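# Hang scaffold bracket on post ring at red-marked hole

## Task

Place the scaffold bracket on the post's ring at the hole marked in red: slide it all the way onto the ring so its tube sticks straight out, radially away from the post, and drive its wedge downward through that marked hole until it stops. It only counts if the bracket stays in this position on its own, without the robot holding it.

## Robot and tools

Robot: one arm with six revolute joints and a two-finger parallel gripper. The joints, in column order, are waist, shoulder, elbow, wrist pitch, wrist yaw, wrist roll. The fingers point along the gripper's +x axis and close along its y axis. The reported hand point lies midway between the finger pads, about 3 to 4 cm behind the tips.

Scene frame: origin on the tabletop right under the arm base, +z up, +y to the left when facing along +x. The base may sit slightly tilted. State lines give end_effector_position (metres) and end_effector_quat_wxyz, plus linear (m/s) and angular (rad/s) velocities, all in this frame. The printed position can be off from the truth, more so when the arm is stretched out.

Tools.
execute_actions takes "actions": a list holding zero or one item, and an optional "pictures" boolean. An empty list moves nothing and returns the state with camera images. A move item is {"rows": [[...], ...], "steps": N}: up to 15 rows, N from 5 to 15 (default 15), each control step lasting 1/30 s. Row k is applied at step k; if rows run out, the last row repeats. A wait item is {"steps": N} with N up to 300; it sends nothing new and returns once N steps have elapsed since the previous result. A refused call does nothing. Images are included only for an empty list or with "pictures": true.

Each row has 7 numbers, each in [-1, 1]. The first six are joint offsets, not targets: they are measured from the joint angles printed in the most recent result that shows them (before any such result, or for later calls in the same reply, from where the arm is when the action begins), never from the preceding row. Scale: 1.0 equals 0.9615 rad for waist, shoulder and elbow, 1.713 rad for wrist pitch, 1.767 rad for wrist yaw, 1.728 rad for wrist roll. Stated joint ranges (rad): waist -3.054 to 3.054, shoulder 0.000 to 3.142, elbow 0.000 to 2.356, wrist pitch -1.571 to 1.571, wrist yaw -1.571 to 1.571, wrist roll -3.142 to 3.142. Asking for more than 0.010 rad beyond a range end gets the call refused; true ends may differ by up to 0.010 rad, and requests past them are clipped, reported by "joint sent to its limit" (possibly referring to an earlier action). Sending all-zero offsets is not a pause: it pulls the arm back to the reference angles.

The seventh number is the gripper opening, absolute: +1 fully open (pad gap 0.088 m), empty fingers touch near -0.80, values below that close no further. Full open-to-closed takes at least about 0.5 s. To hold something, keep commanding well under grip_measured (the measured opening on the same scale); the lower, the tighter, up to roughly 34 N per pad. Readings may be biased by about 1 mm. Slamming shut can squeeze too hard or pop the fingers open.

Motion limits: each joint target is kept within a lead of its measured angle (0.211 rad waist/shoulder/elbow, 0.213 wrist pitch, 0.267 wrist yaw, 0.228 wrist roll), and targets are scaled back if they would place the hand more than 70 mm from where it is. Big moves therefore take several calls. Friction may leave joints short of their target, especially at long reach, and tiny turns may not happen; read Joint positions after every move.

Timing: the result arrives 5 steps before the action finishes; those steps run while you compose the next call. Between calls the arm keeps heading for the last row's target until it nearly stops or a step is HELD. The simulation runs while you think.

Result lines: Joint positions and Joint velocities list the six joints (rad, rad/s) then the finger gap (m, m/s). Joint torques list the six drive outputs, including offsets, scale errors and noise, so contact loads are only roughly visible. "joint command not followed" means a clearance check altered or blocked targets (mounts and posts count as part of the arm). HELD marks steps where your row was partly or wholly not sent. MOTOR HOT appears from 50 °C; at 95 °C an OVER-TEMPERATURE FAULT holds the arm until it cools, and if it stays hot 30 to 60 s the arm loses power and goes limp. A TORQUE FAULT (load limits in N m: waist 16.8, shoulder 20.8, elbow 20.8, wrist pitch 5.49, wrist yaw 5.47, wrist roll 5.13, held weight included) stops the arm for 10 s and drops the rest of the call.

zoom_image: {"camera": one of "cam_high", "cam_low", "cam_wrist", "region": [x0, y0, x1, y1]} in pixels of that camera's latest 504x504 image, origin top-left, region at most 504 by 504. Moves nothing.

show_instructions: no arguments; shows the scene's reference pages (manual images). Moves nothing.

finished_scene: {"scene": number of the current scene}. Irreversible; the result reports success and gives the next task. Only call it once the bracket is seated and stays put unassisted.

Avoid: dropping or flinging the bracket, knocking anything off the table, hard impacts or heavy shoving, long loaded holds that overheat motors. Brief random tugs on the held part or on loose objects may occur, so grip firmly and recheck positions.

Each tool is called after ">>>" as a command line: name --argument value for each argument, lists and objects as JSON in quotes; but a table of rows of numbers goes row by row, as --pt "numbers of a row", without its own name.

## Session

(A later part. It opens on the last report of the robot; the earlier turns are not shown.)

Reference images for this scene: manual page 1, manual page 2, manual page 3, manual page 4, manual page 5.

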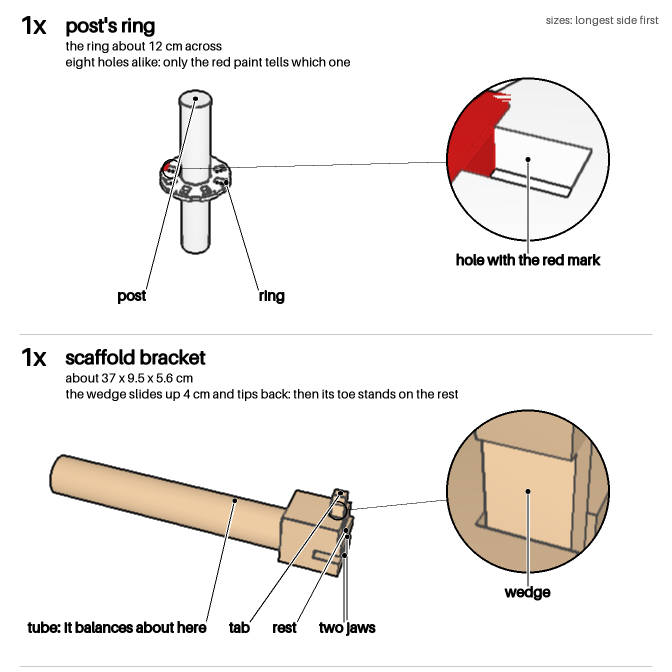

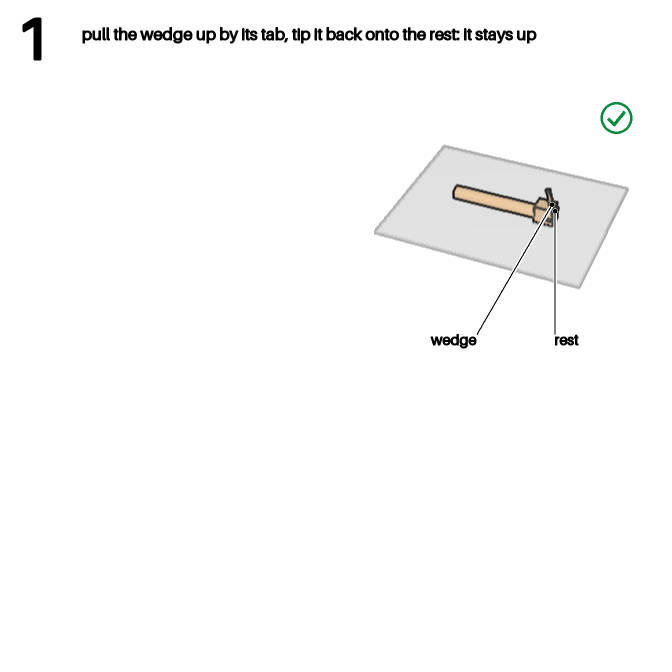

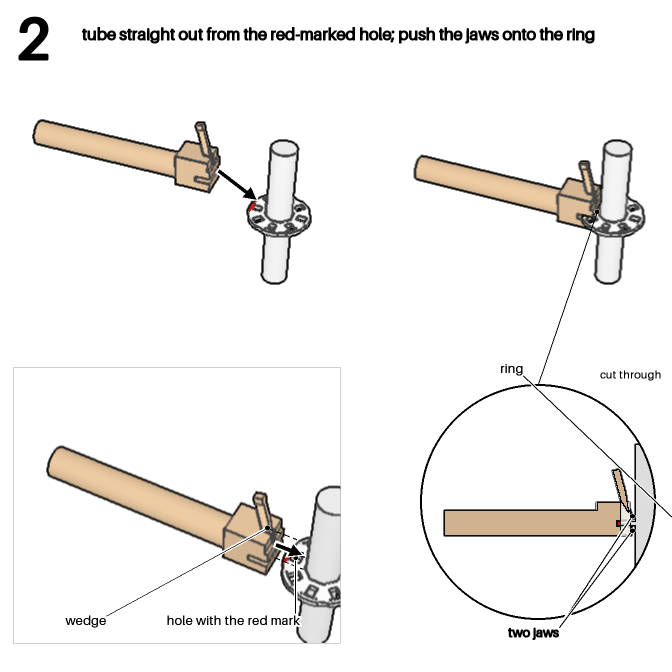

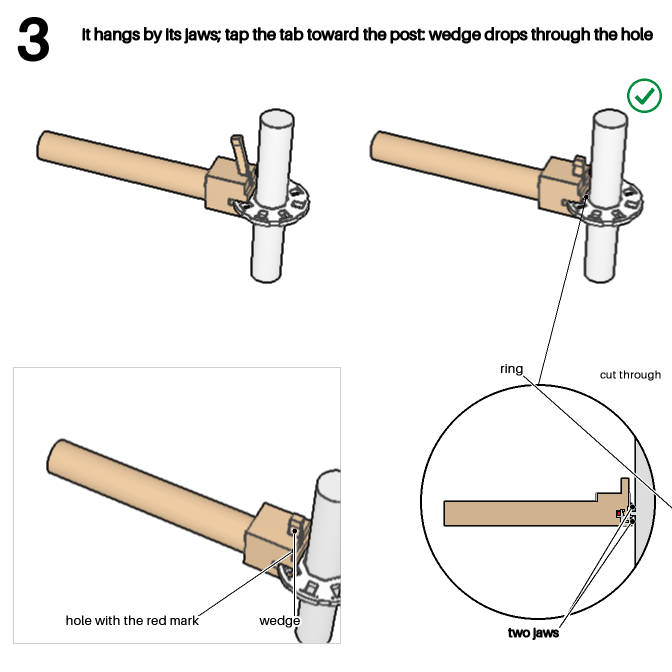

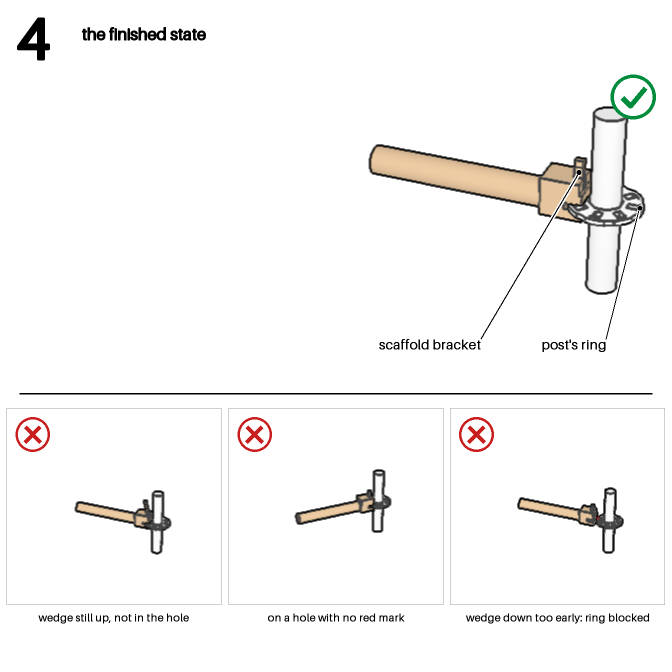

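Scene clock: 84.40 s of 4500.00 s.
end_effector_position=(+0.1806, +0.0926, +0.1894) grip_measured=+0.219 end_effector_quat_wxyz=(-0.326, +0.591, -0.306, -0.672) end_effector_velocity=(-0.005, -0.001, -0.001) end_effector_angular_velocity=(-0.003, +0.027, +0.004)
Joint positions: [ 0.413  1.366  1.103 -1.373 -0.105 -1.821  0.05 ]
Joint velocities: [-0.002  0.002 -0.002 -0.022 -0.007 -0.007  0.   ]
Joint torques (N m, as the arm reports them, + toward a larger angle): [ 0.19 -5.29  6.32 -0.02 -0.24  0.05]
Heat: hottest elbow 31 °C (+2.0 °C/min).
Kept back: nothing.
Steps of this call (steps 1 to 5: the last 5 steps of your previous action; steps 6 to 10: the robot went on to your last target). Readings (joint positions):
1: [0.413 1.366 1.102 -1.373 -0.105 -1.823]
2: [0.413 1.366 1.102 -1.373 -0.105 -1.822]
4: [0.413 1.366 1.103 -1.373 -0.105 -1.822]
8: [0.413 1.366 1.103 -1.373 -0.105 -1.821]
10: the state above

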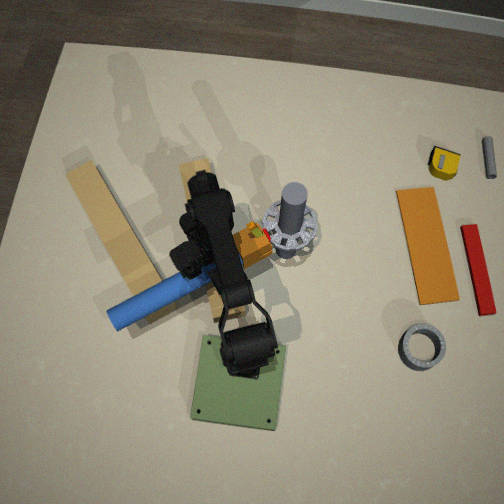

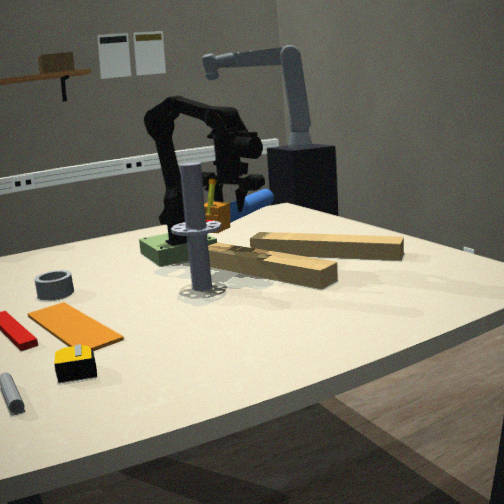

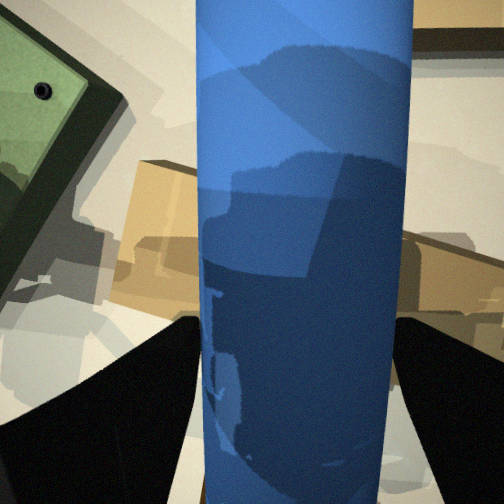

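>>> execute_actions --actions '[{"rows":[[0.005,-0.002,0.008,-0.003,-0.006,0.003,-0.9],[0.01,-0.004,0.016,-0.006,-0.012,0.006,-0.9],[0.01,-0.004,0.022,-0.007,-0.018,0.006,-0.9],[0.01,-0.004,0.026,-0.008,-0.019,0.006,-0.9]],"steps":12}]'

>>> execute_actions --actions '[{"steps":10}]' --pictures true

>>> zoom_image --camera "cam_low" --region '[185, 195, 245, 240]'

Scene clock: 85.70 s of 4500.00 s.
end_effector_position=(+0.1774, +0.0966, +0.1905) grip_measured=+0.219 end_effector_quat_wxyz=(-0.329, +0.583, -0.302, -0.679) end_effector_velocity=(+0.002, +0.009, +0.009) end_effector_angular_velocity=(+0.045, -0.011, +0.017)
Joint positions: [ 0.42   1.366  1.105 -1.382 -0.128 -1.814  0.05 ]
Joint velocities: [ 0.012 -0.002  0.032 -0.007 -0.037 -0.007 -0.   ]
Joint torques (N m, as the arm reports them, + toward a larger angle): [ 0.   -4.91  6.38  0.02 -0.53  0.08]
Heat: hottest elbow 31 °C (+2.0 °C/min).
Steps of this call (steps 1 to 15: the robot went on to your last target; steps 16 to 32: nothing new was sent; steps 33 to 39: the first 7 steps of this action). Readings (joint positions):
33: [0.413 1.366 1.103 -1.373 -0.105 -1.821]
34: [0.414 1.366 1.103 -1.374 -0.105 -1.818]
36: [0.417 1.366 1.103 -1.378 -0.116 -1.815]
39: the state above

Scene clock: 86.03 s of 4500.00 s.
end_effector_position=(+0.1776, +0.0972, +0.1910) grip_measured=+0.219 end_effector_quat_wxyz=(-0.330, +0.583, -0.301, -0.679) end_effector_velocity=(-0.002, -0.000, +0.001) end_effector_angular_velocity=(+0.005, +0.006, -0.010)
Joint positions: [ 0.421  1.366  1.107 -1.382 -0.131 -1.813  0.05 ]
Joint velocities: [-0.002 -0.007 -0.002 -0.007 -0.007  0.007 -0.   ]
Joint torques (N m, as the arm reports them, + toward a larger angle): [ 0.14 -4.92  6.3  -0.02 -0.58  0.05]
Heat: hottest elbow 31 °C (+2.0 °C/min).
Kept back: nothing.
Steps of this call (steps 1 to 5: the last 5 steps of your previous action; steps 6 to 10: the robot went on to your last target). Readings (joint positions):
1: [0.421 1.366 1.106 -1.382 -0.129 -1.813]
2: [0.421 1.366 1.106 -1.382 -0.129 -1.813]
4: [0.421 1.366 1.107 -1.382 -0.130 -1.813]
8: [0.421 1.366 1.107 -1.382 -0.131 -1.813]
10: the state above

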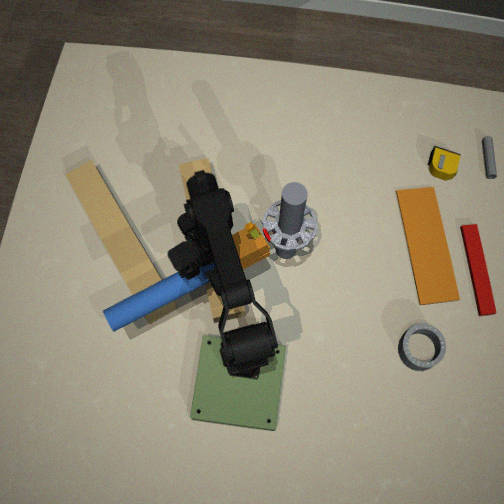

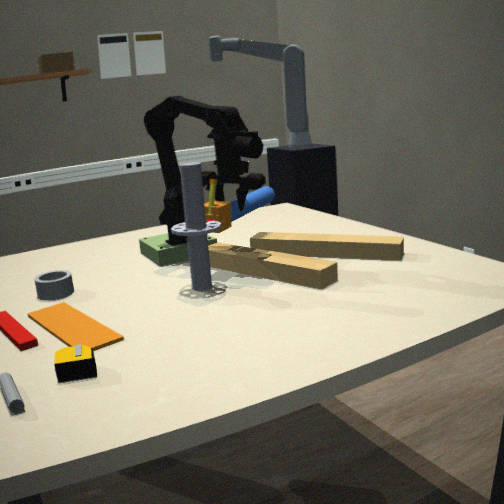

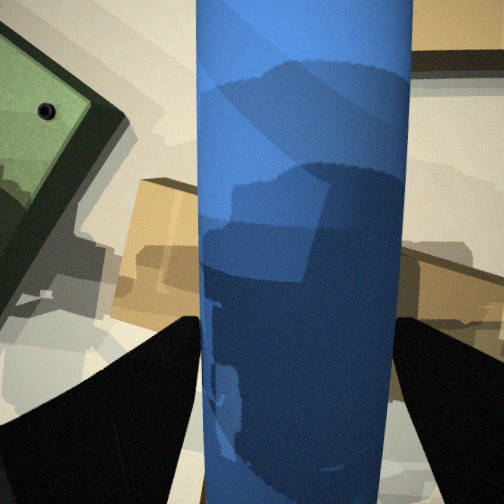

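Region (185, 195, 245, 240) of cam_low's 504x504 image, scaled by 8.400, with more detail than that image has; it fills the top 378 rows of this view, and the rest is white.

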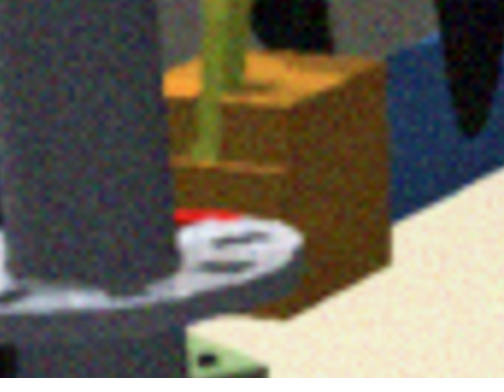

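>>> execute_actions --actions '[{"rows":[[-0.01,0,0.003,-0.001,0,-0.006,-0.9],[-0.02,0,0.006,-0.002,0,-0.011,-0.9],[-0.03,0,0.008,-0.002,0,-0.017,-0.9],[-0.04,0,0.010,-0.003,0,-0.022,-0.9],[-0.05,0.002,0.010,-0.003,0,-0.028,-0.9],[-0.06,0.003,0.010,-0.003,0,-0.033,-0.9],[-0.068,0.004,0.010,-0.003,0,-0.038,-0.9],[-0.075,0.004,0.010,-0.003,0,-0.042,-0.9]],"steps":15}]'

>>> execute_actions --actions '[{"steps":6}]' --pictures true

>>> zoom_image --camera "cam_low" --region '[185, 195, 245, 240]'

Scene clock: 86.73 s of 4500.00 s.
end_effector_position=(+0.1810, +0.0889, +0.1904) grip_measured=+0.219 end_effector_quat_wxyz=(-0.330, +0.579, -0.296, -0.684) end_effector_velocity=(-0.007, -0.002, +0.003) end_effector_angular_velocity=(+0.059, +0.045, +0.014)
Joint positions: [ 0.368  1.371  1.107 -1.387 -0.142 -1.875  0.05 ]
Joint velocities: [-0.046 -0.007 -0.002 -0.037 -0.066 -0.066 -0.   ]
Joint torques (N m, as the arm reports them, + toward a larger angle): [-1.66 -4.6   5.33  0.37  0.27 -0.05]
Heat: hottest elbow 31 °C (+2.0 °C/min).
Steps of this call (steps 1 to 11: the robot went on to your last target; steps 12 to 21: the first 10 steps of this action). Readings (joint positions):
12: [0.420 1.367 1.107 -1.382 -0.131 -1.813]
13: [0.418 1.367 1.107 -1.382 -0.131 -1.817]
15: [0.406 1.368 1.107 -1.382 -0.131 -1.831]
19: [0.373 1.371 1.107 -1.384 -0.137 -1.865]
21: the state above

Scene clock: 86.93 s of 4500.00 s.
end_effector_position=(+0.1808, +0.0886, +0.1905) grip_measured=+0.218 end_effector_quat_wxyz=(-0.330, +0.578, -0.294, -0.686) end_effector_velocity=(-0.000, +0.004, +0.001) end_effector_angular_velocity=(+0.038, +0.005, -0.003)
Joint positions: [ 0.365  1.371  1.107 -1.389 -0.145 -1.882  0.05 ]
Joint velocities: [-0.007 -0.002 -0.002  0.007 -0.037 -0.007  0.   ]
Joint torques (N m, as the arm reports them, + toward a larger angle): [-1.68 -4.61  5.32  0.42  0.37 -0.08]
Heat: hottest elbow 31 °C (+2.0 °C/min).
Kept back: nothing.
Steps of this call (steps 1 to 5: the last 5 steps of your previous action; step 6: the robot went on to your last target). Readings (joint positions):
1: [0.367 1.371 1.107 -1.388 -0.143 -1.878]
2: [0.366 1.371 1.107 -1.388 -0.143 -1.879]
4: [0.366 1.371 1.107 -1.389 -0.144 -1.881]
6: the state above

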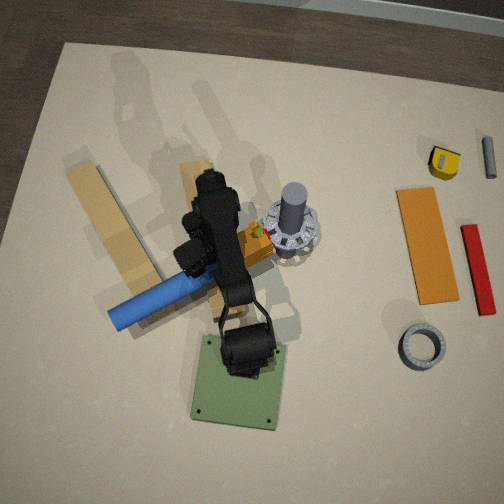

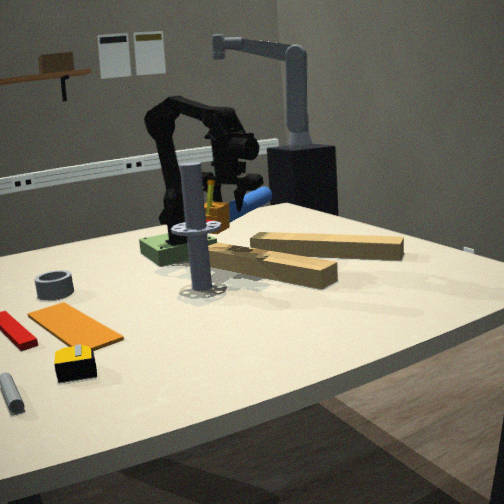

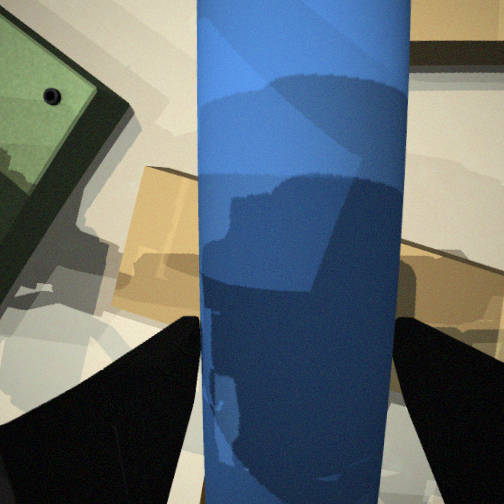

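Region (185, 195, 245, 240) of cam_low's 504x504 image, scaled by 8.400, with more detail than that image has; it fills the top 378 rows of this view, and the rest is white.

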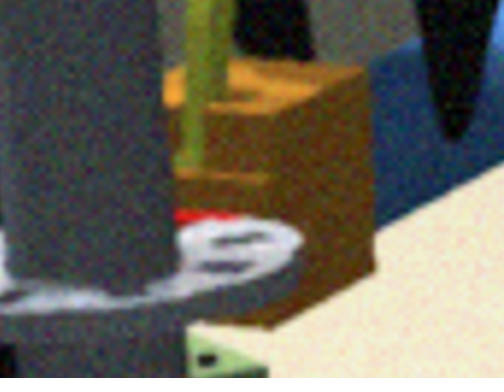

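>>> zoom_image --camera "cam_high" --region '[240, 210, 300, 270]'

Region (240, 210, 300, 270) of cam_high's 504x504 image, scaled by 8.400, with more detail than that image has.

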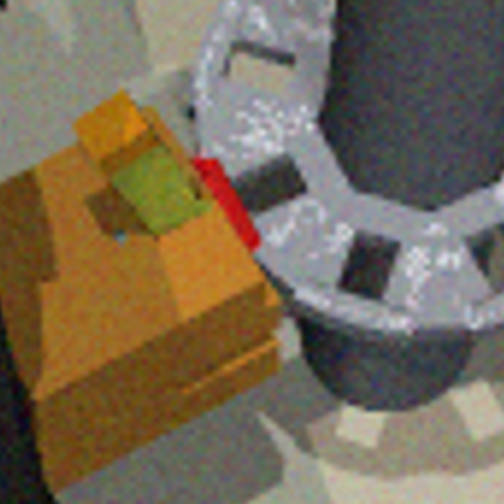

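>>> execute_actions --actions '[{"rows":[[0.015,-0.002,0,0,0.001,0.011,-0.9],[0.03,-0.004,0,0,0.002,0.022,-0.9],[0.047,-0.006,0.008,0,0.003,0.033,-0.9],[0.047,-0.006,0.018,-0.006,0.003,0.033,-0.9],[0.047,-0.006,0.028,-0.012,0.003,0.033,-0.9],[0.047,-0.006,0.038,-0.016,0.003,0.033,-0.9]],"steps":15}]'

>>> execute_actions --actions '[{"steps":10}]' --pictures true

>>> zoom_image --camera "cam_low" --region '[185, 195, 245, 240]'

Scene clock: 88.13 s of 4500.00 s.
end_effector_position=(+0.1764, +0.0940, +0.1936) grip_measured=+0.218 end_effector_quat_wxyz=(-0.326, +0.578, -0.305, -0.684) end_effector_velocity=(+0.006, +0.004, +0.014) end_effector_angular_velocity=(+0.018, -0.029, -0.020)
Joint positions: [ 0.406  1.372  1.121 -1.409 -0.133 -1.829  0.05 ]
Joint velocities: [ 0.002 -0.002  0.056 -0.022 -0.007  0.022  0.   ]
Joint torques (N m, as the arm reports them, + toward a larger angle): [ 0.17 -5.3   6.13 -0.06 -0.52  0.04]
Heat: hottest elbow 31 °C (+2.0 °C/min).
Steps of this call (steps 1 to 15: the robot went on to your last target; steps 16 to 26: nothing new was sent; steps 27 to 36: the first 10 steps of this action). Readings (joint positions):
27: [0.365 1.372 1.106 -1.389 -0.145 -1.882]
28: [0.370 1.372 1.106 -1.388 -0.139 -1.873]
30: [0.387 1.372 1.106 -1.388 -0.133 -1.848]
34: [0.405 1.372 1.116 -1.407 -0.133 -1.832]
36: the state above

Scene clock: 88.47 s of 4500.00 s.
end_effector_position=(+0.1765, +0.0942, +0.1943) grip_measured=+0.218 end_effector_quat_wxyz=(-0.327, +0.577, -0.305, -0.683) end_effector_velocity=(-0.002, -0.000, +0.001) end_effector_angular_velocity=(+0.007, +0.004, +0.004)
Joint positions: [ 0.407  1.372  1.124 -1.411 -0.133 -1.827  0.05 ]
Joint velocities: [-0.002 -0.007 -0.002 -0.007 -0.007 -0.007  0.   ]
Joint torques (N m, as the arm reports them, + toward a larger angle): [ 0.19 -5.31  6.27 -0.08 -0.52  0.04]
Heat: hottest elbow 31 °C (+2.0 °C/min).
Kept back: nothing.
Steps of this call (steps 1 to 5: the last 5 steps of your previous action; steps 6 to 10: the robot went on to your last target). Readings (joint positions):
1: [0.407 1.372 1.122 -1.409 -0.133 -1.828]
2: [0.407 1.372 1.123 -1.409 -0.133 -1.828]
4: [0.407 1.372 1.124 -1.410 -0.133 -1.828]
8: [0.407 1.372 1.124 -1.411 -0.133 -1.827]
10: the state above

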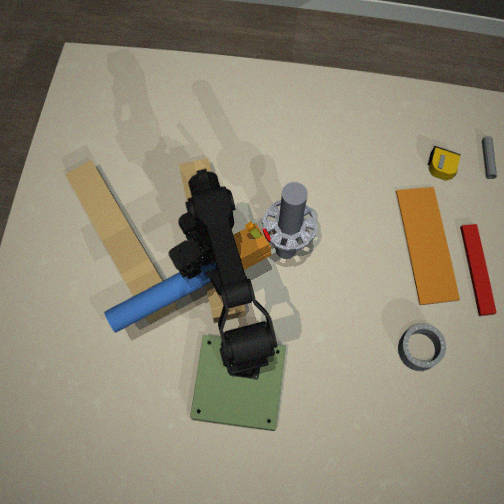

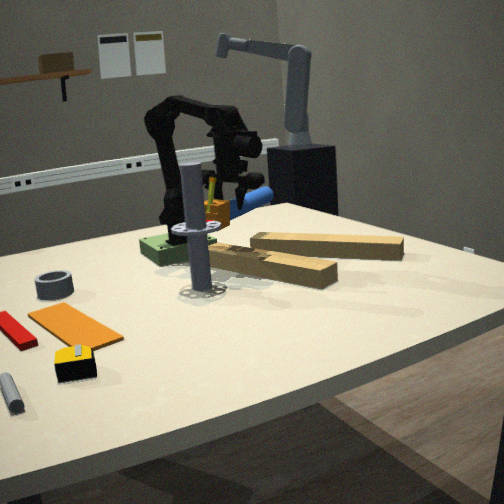

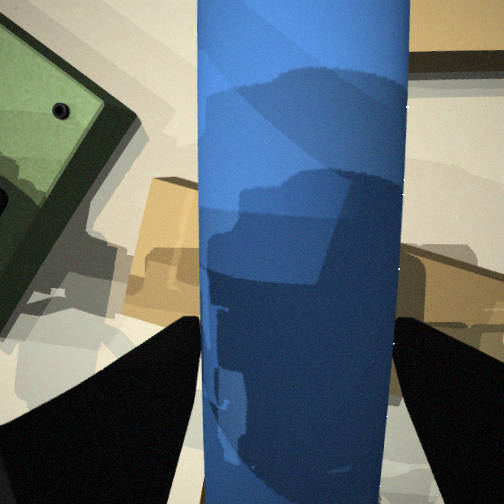

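Region (185, 195, 245, 240) of cam_low's 504x504 image, scaled by 8.400, with more detail than that image has; it fills the top 378 rows of this view, and the rest is white.

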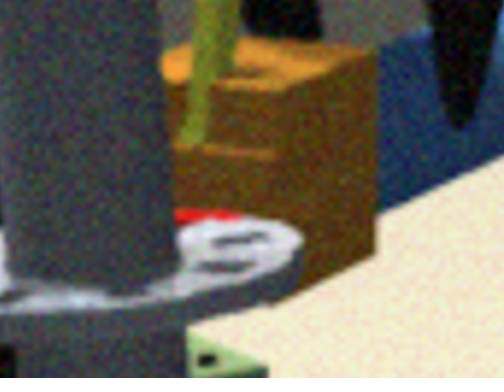

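>>> execute_actions --actions '[{"rows":[[0,-0.012,-0.008,0.008,0,0,-0.9],[0,-0.024,-0.016,0.016,0,0,-0.9],[0,-0.036,-0.026,0.024,0,0,-0.9],[0,-0.046,-0.034,0.030,0,0,-0.9]],"steps":12}]'

>>> execute_actions --actions '[{"steps":10}]' --pictures true

>>> zoom_image --camera "cam_low" --region '[185, 195, 245, 240]'

>>> zoom_image --camera "cam_high" --region '[90, 170, 330, 340]'

Scene clock: 89.27 s of 4500.00 s.
end_effector_position=(+0.1776, +0.0945, +0.1905) grip_measured=+0.218 end_effector_quat_wxyz=(-0.335, +0.586, -0.296, -0.676) end_effector_velocity=(-0.012, -0.007, -0.005) end_effector_angular_velocity=(+0.010, -0.042, +0.005)
Joint positions: [ 0.407  1.349  1.092 -1.37  -0.132 -1.827  0.05 ]
Joint velocities: [-0.002 -0.09  -0.085  0.037  0.007 -0.007 -0.   ]
Joint torques (N m, as the arm reports them, + toward a larger angle): [-0.02 -6.04  4.96  0.6  -0.3  -0.01]
Heat: hottest elbow 31 °C (+2.0 °C/min).
Steps of this call (steps 1 to 15: the robot went on to your last target; steps 16 to 17: nothing new was sent; steps 18 to 24: the first 7 steps of this action). Readings (joint positions):
18: [0.407 1.372 1.123 -1.411 -0.133 -1.827]
19: [0.407 1.371 1.120 -1.407 -0.133 -1.827]
21: [0.407 1.361 1.106 -1.384 -0.133 -1.827]
24: the state above

Scene clock: 89.60 s of 4500.00 s.
end_effector_position=(+0.1779, +0.0946, +0.1901) grip_measured=+0.218 end_effector_quat_wxyz=(-0.337, +0.588, -0.294, -0.674) end_effector_velocity=(-0.005, -0.001, +0.000) end_effector_angular_velocity=(-0.001, +0.022, +0.005)
Joint positions: [ 0.407  1.343  1.087 -1.361 -0.132 -1.827  0.05 ]
Joint velocities: [-0.002 -0.002 -0.002 -0.022 -0.007 -0.007 -0.   ]
Joint torques (N m, as the arm reports them, + toward a larger angle): [-0.04 -6.11  4.92  0.49 -0.28 -0.02]
Heat: hottest elbow 31 °C (+2.0 °C/min).
Kept back: nothing.
Steps of this call (steps 1 to 5: the last 5 steps of your previous action; steps 6 to 10: the robot went on to your last target). Readings (joint positions):
1: [0.407 1.347 1.090 -1.368 -0.132 -1.827]
2: [0.407 1.345 1.089 -1.366 -0.132 -1.827]
4: [0.407 1.344 1.088 -1.363 -0.132 -1.827]
8: [0.407 1.343 1.087 -1.362 -0.132 -1.827]
10: the state above

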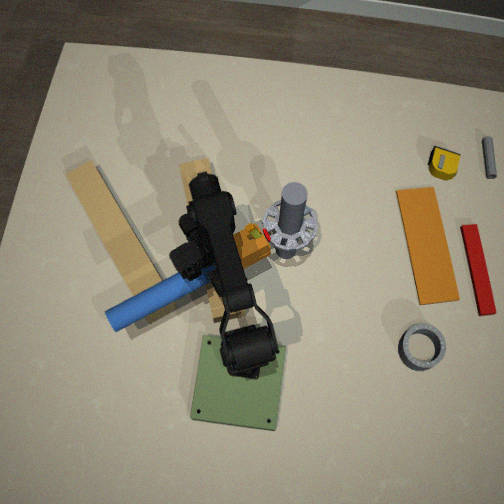

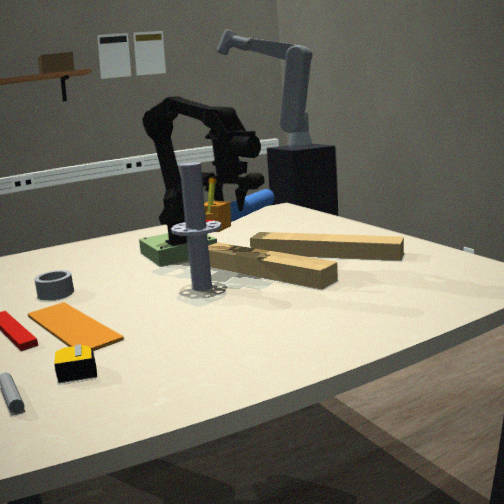

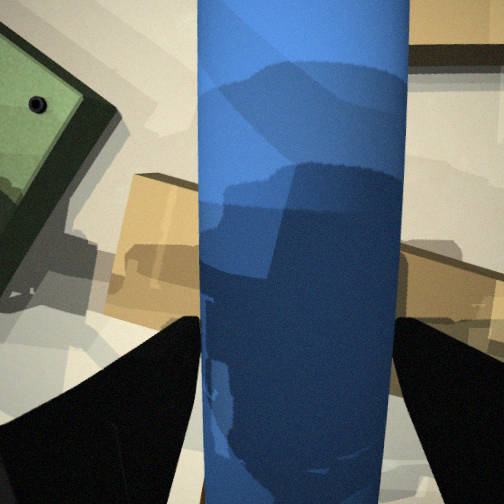

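Region (185, 195, 245, 240) of cam_low's 504x504 image, scaled by 8.400, with more detail than that image has; it fills the top 378 rows of this view, and the rest is white.

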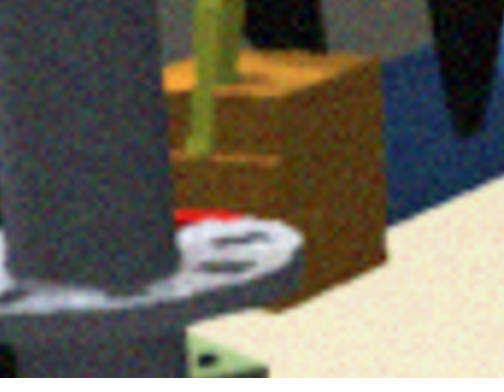

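Region (90, 170, 330, 340) of cam_high's 504x504 image, scaled by 2.100, with more detail than that image has; it fills the top 357 rows of this view, and the rest is white.

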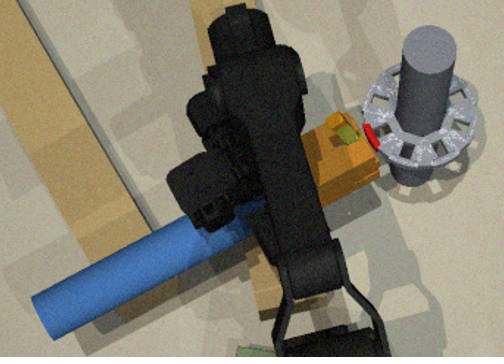

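>>> execute_actions --actions '[{"rows":[[0,0.006,0.015,0.001,0,0,-0.9],[0,0.012,0.03,0.002,0,0,-0.9],[0,0.018,0.04,0.003,0,0,-0.9],[0,0.021,0.047,0.003,0,0,-0.9]],"steps":12}]'

>>> execute_actions --actions '[{"steps":10}]' --pictures true

>>> zoom_image --camera "cam_low" --region '[185, 195, 245, 240]'

>>> zoom_image --camera "cam_high" --region '[240, 210, 300, 270]'

Scene clock: 90.20 s of 4500.00 s.
end_effector_position=(+0.1838, +0.0969, +0.1909) grip_measured=+0.218 end_effector_quat_wxyz=(-0.338, +0.589, -0.293, -0.673) end_effector_velocity=(+0.020, +0.011, +0.015) end_effector_angular_velocity=(+0.041, -0.043, -0.010)
Joint positions: [ 0.407  1.364  1.106 -1.356 -0.131 -1.827  0.05 ]
Joint velocities: [-0.002  0.042  0.09   0.007 -0.022  0.007 -0.   ]
Joint torques (N m, as the arm reports them, + toward a larger angle): [-0.04 -5.07  6.22  0.28 -0.29 -0.02]
Heat: hottest elbow 31 °C (+2.0 °C/min).
Steps of this call (steps 1 to 11: the robot went on to your last target; steps 12 to 18: the first 7 steps of this action). Readings (joint positions):
12: [0.407 1.343 1.087 -1.361 -0.132 -1.827]
13: [0.407 1.345 1.087 -1.361 -0.132 -1.827]
15: [0.407 1.354 1.094 -1.361 -0.131 -1.827]
18: the state above

Scene clock: 90.53 s of 4500.00 s.
end_effector_position=(+0.1849, +0.0973, +0.1917) grip_measured=+0.218 end_effector_quat_wxyz=(-0.338, +0.590, -0.292, -0.672) end_effector_velocity=(-0.005, -0.001, +0.000) end_effector_angular_velocity=(-0.001, +0.022, +0.005)
Joint positions: [ 0.407  1.366  1.111 -1.356 -0.131 -1.827  0.05 ]
Joint velocities: [-0.002 -0.002 -0.002 -0.022 -0.007 -0.007 -0.   ]
Joint torques (N m, as the arm reports them, + toward a larger angle): [-0.05 -4.92  6.47  0.34 -0.27  0.  ]
Heat: hottest elbow 31 °C (+2.0 °C/min).
Kept back: nothing.
Steps of this call (steps 1 to 5: the last 5 steps of your previous action; steps 6 to 10: the robot went on to your last target). Readings (joint positions):
1: [0.407 1.365 1.108 -1.356 -0.131 -1.827]
2: [0.407 1.365 1.110 -1.356 -0.131 -1.827]
4: [0.407 1.365 1.111 -1.356 -0.131 -1.827]
8: [0.407 1.366 1.111 -1.356 -0.131 -1.827]
10: the state above

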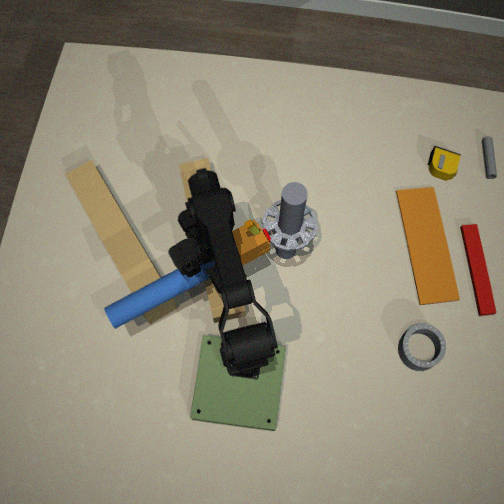

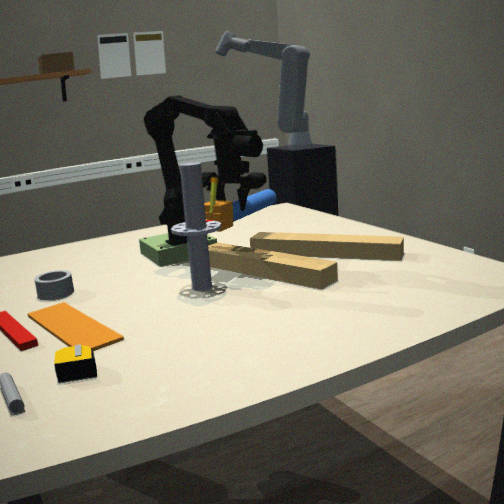

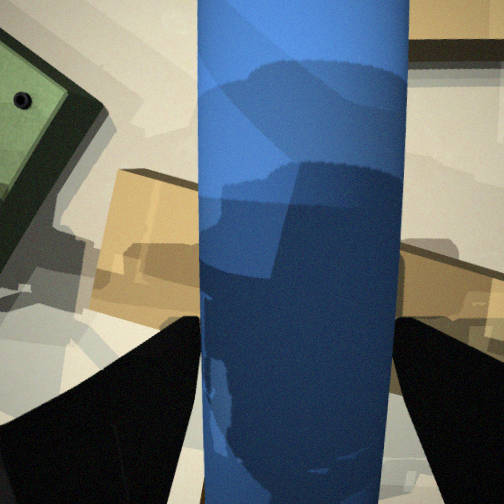

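Region (185, 195, 245, 240) of cam_low's 504x504 image, scaled by 8.400, with more detail than that image has; it fills the top 378 rows of this view, and the rest is white.

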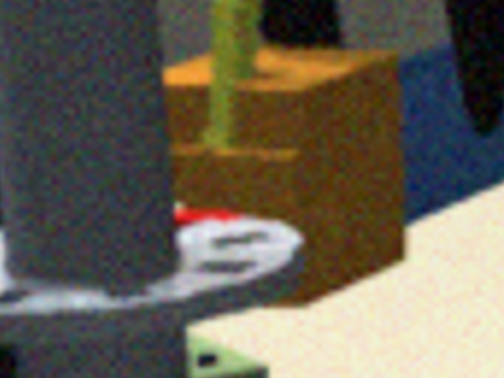

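Region (240, 210, 300, 270) of cam_high's 504x504 image, scaled by 8.400, with more detail than that image has.

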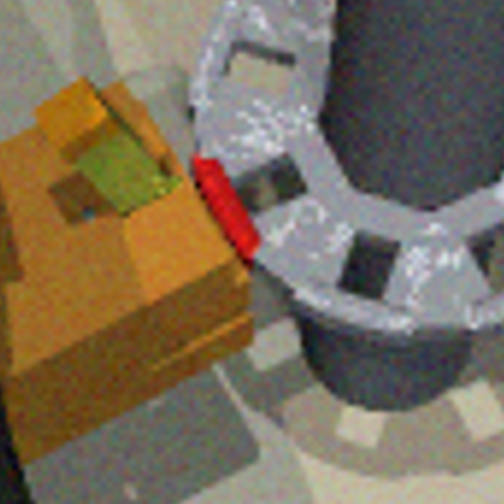

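>>> execute_actions --actions '[{"rows":[[0,0,0.012,0,0,0,-0.9],[0,0,0.022,0,0,0,-0.9],[-0.01,0,0.026,0,0,-0.006,-0.9],[-0.02,0,0.026,0,0,-0.011,-0.9],[-0.03,0,0.026,0,0,-0.017,-0.9],[-0.04,0,0.026,0,0,-0.022,-0.9],[-0.05,0,0.026,0,0,-0.028,-0.9],[-0.06,0,0.026,0,0,-0.033,-0.9],[-0.068,0,0.026,0,0,-0.038,-0.9],[-0.075,0,0.026,0,0,-0.042,-0.9]],"steps":15}]'

>>> execute_actions --actions '[{"steps":6}]' --pictures true

>>> zoom_image --camera "cam_low" --region '[185, 195, 245, 240]'

Scene clock: 91.27 s of 4500.00 s.
end_effector_position=(+0.1905, +0.0881, +0.1921) grip_measured=+0.218 end_effector_quat_wxyz=(-0.340, +0.592, -0.289, -0.671) end_effector_velocity=(+0.020, -0.049, -0.000) end_effector_angular_velocity=(+0.010, -0.022, -0.007)
Joint positions: [ 0.357  1.369  1.115 -1.355 -0.13  -1.878  0.05 ]
Joint velocities: [-0.247 -0.002 -0.002 -0.007  0.007 -0.242  0.   ]
Joint torques (N m, as the arm reports them, + toward a larger angle): [-0.25 -5.04  6.49  0.37 -0.3  -0.06]
Heat: hottest elbow 31 °C (+2.0 °C/min).
Steps of this call (steps 1 to 12: the robot went on to your last target; steps 13 to 22: the first 10 steps of this action). Readings (joint positions):
13: [0.407 1.367 1.111 -1.356 -0.131 -1.827]
14: [0.407 1.367 1.111 -1.356 -0.131 -1.827]
16: [0.405 1.369 1.112 -1.356 -0.130 -1.832]
20: [0.375 1.369 1.114 -1.355 -0.131 -1.862]
22: the state above

Scene clock: 91.47 s of 4500.00 s.
end_effector_position=(+0.1924, +0.0845, +0.1920) grip_measured=+0.218 end_effector_quat_wxyz=(-0.341, +0.592, -0.289, -0.670) end_effector_velocity=(+0.004, +0.003, +0.000) end_effector_angular_velocity=(+0.029, -0.016, +0.014)
Joint positions: [ 0.339  1.37   1.115 -1.355 -0.129 -1.895  0.05 ]
Joint velocities: [-0.007 -0.002 -0.002  0.022 -0.022 -0.022 -0.   ]
Joint torques (N m, as the arm reports them, + toward a larger angle): [-0.23 -4.98  6.44  0.31 -0.31 -0.09]
Heat: hottest elbow 31 °C (+2.0 °C/min).
Kept back: nothing.
Steps of this call (steps 1 to 5: the last 5 steps of your previous action; step 6: the robot went on to your last target). Readings (joint positions):
1: [0.350 1.370 1.115 -1.355 -0.130 -1.884]
2: [0.345 1.370 1.115 -1.355 -0.129 -1.888]
4: [0.340 1.370 1.115 -1.355 -0.129 -1.893]
6: the state above

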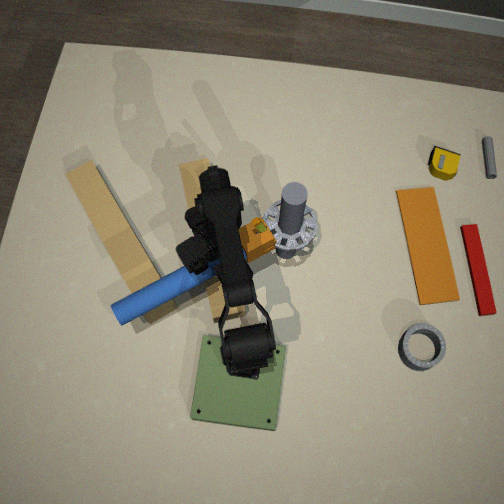

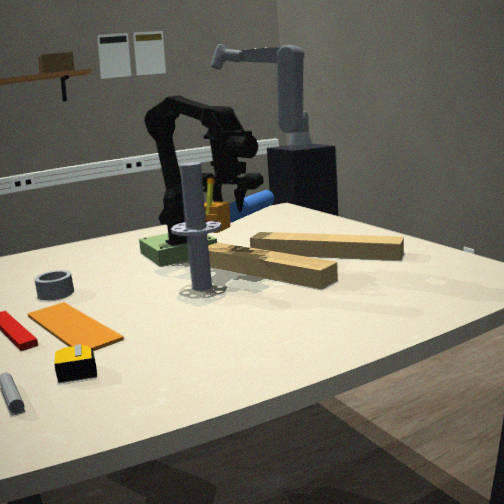

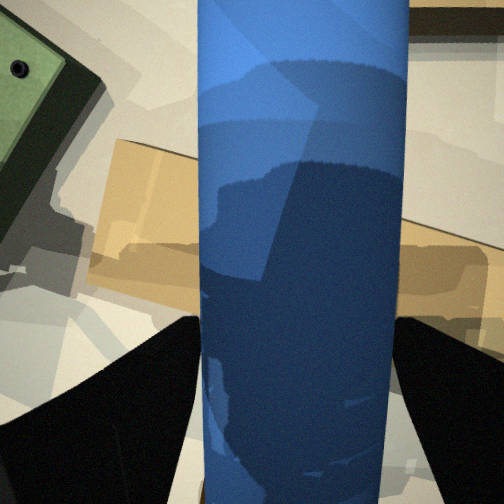

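Region (185, 195, 245, 240) of cam_low's 504x504 image, scaled by 8.400, with more detail than that image has; it fills the top 378 rows of this view, and the rest is white.

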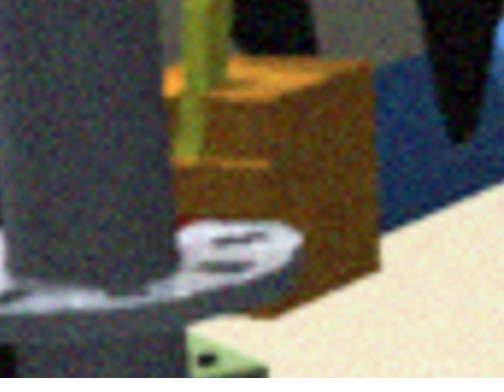

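>>> execute_actions --actions '[{"rows":[[-0.012,0.002,0.004,0,0,-0.007,-0.9],[-0.024,0.004,0.008,0.001,0,-0.013,-0.9],[-0.036,0.007,0.011,0.001,0,-0.020,-0.9],[-0.048,0.010,0.014,0.002,0,-0.027,-0.9],[-0.060,0.013,0.017,0.002,0,-0.033,-0.9],[-0.072,0.016,0.020,0.003,0,-0.040,-0.9],[-0.084,0.019,0.023,0.003,0,-0.047,-0.9],[-0.096,0.022,0.026,0.004,0,-0.053,-0.9],[-0.108,0.025,0.028,0.004,0,-0.060,-0.9],[-0.12,0.028,0.030,0.004,0,-0.067,-0.9]],"steps":15}]'

>>> execute_actions --actions '[{"steps":8}]' --pictures true

>>> zoom_image --camera "cam_high" --region '[90, 170, 330, 340]'

>>> zoom_image --camera "cam_low" --region '[165, 160, 285, 260]'

Scene clock: 92.47 s of 4500.00 s.
end_effector_position=(+0.1988, +0.0730, +0.1897) grip_measured=+0.218 end_effector_quat_wxyz=(-0.344, +0.586, -0.281, -0.678) end_effector_velocity=(+0.013, -0.032, -0.003) end_effector_angular_velocity=(+0.142, +0.079, +0.093)
Joint positions: [ 0.264  1.388  1.118 -1.355 -0.15  -1.979  0.05 ]
Joint velocities: [-0.256  0.076  0.032 -0.051 -0.139 -0.359 -0.   ]
Joint torques (N m, as the arm reports them, + toward a larger angle): [-1.76 -4.38  6.58  0.82  0.79 -0.11]
Heat: hottest elbow 31 °C (+2.0 °C/min).
Steps of this call (steps 1 to 20: the robot went on to your last target; steps 21 to 30: the first 10 steps of this action). Readings (joint positions):
21: [0.337 1.371 1.115 -1.355 -0.129 -1.899]
22: [0.334 1.372 1.115 -1.355 -0.129 -1.903]
24: [0.321 1.375 1.115 -1.355 -0.129 -1.919]
28: [0.281 1.384 1.116 -1.353 -0.138 -1.959]
30: the state above

Scene clock: 92.73 s of 4500.00 s.
end_effector_position=(+0.2002, +0.0710, +0.1895) grip_measured=+0.217 end_effector_quat_wxyz=(-0.345, +0.584, -0.276, -0.681) end_effector_velocity=(-0.002, +0.000, -0.001) end_effector_angular_velocity=(+0.006, +0.010, +0.019)
Joint positions: [ 0.245  1.394  1.121 -1.357 -0.161 -2.003  0.05 ]
Joint velocities: [-0.002  0.002 -0.002 -0.007 -0.007 -0.022 -0.   ]
Joint torques (N m, as the arm reports them, + toward a larger angle): [-2.21 -4.4   6.63  0.95  1.11 -0.21]
Heat: hottest elbow 31 °C (+2.0 °C/min).
Kept back: nothing.
Steps of this call (steps 1 to 5: the last 5 steps of your previous action; steps 6 to 8: the robot went on to your last target). Readings (joint positions):
1: [0.257 1.391 1.119 -1.356 -0.155 -1.989]
2: [0.252 1.392 1.119 -1.356 -0.158 -1.994]
4: [0.247 1.393 1.120 -1.356 -0.160 -2.000]
8: the state above

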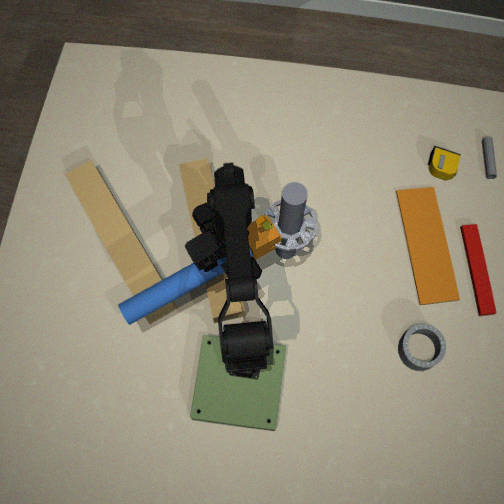

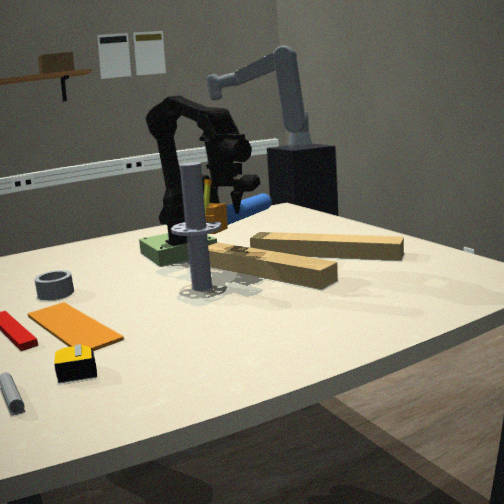

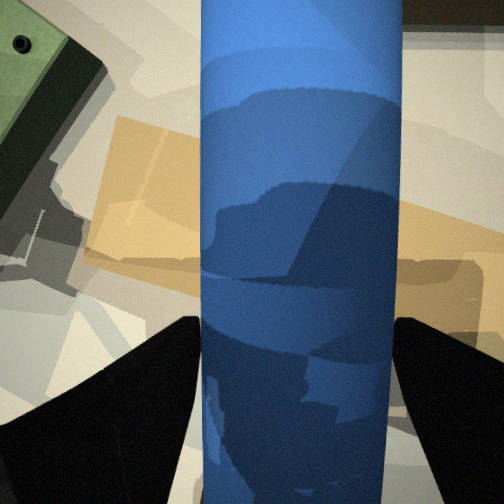

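Region (90, 170, 330, 340) of cam_high's 504x504 image, scaled by 2.100, with more detail than that image has; it fills the top 357 rows of this view, and the rest is white.

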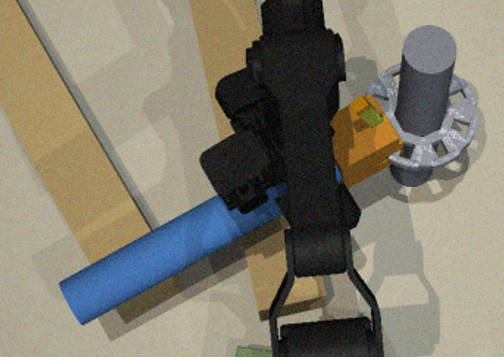

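Region (165, 160, 285, 260) of cam_low's 504x504 image, scaled by 4.200, with more detail than that image has.

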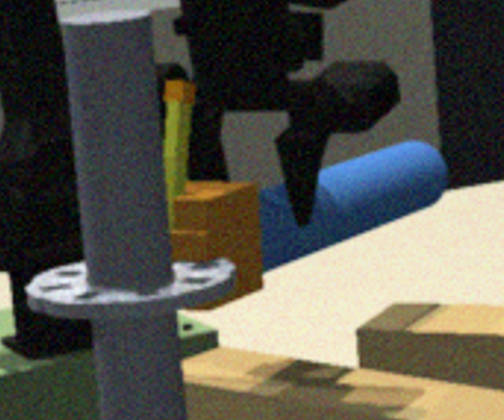

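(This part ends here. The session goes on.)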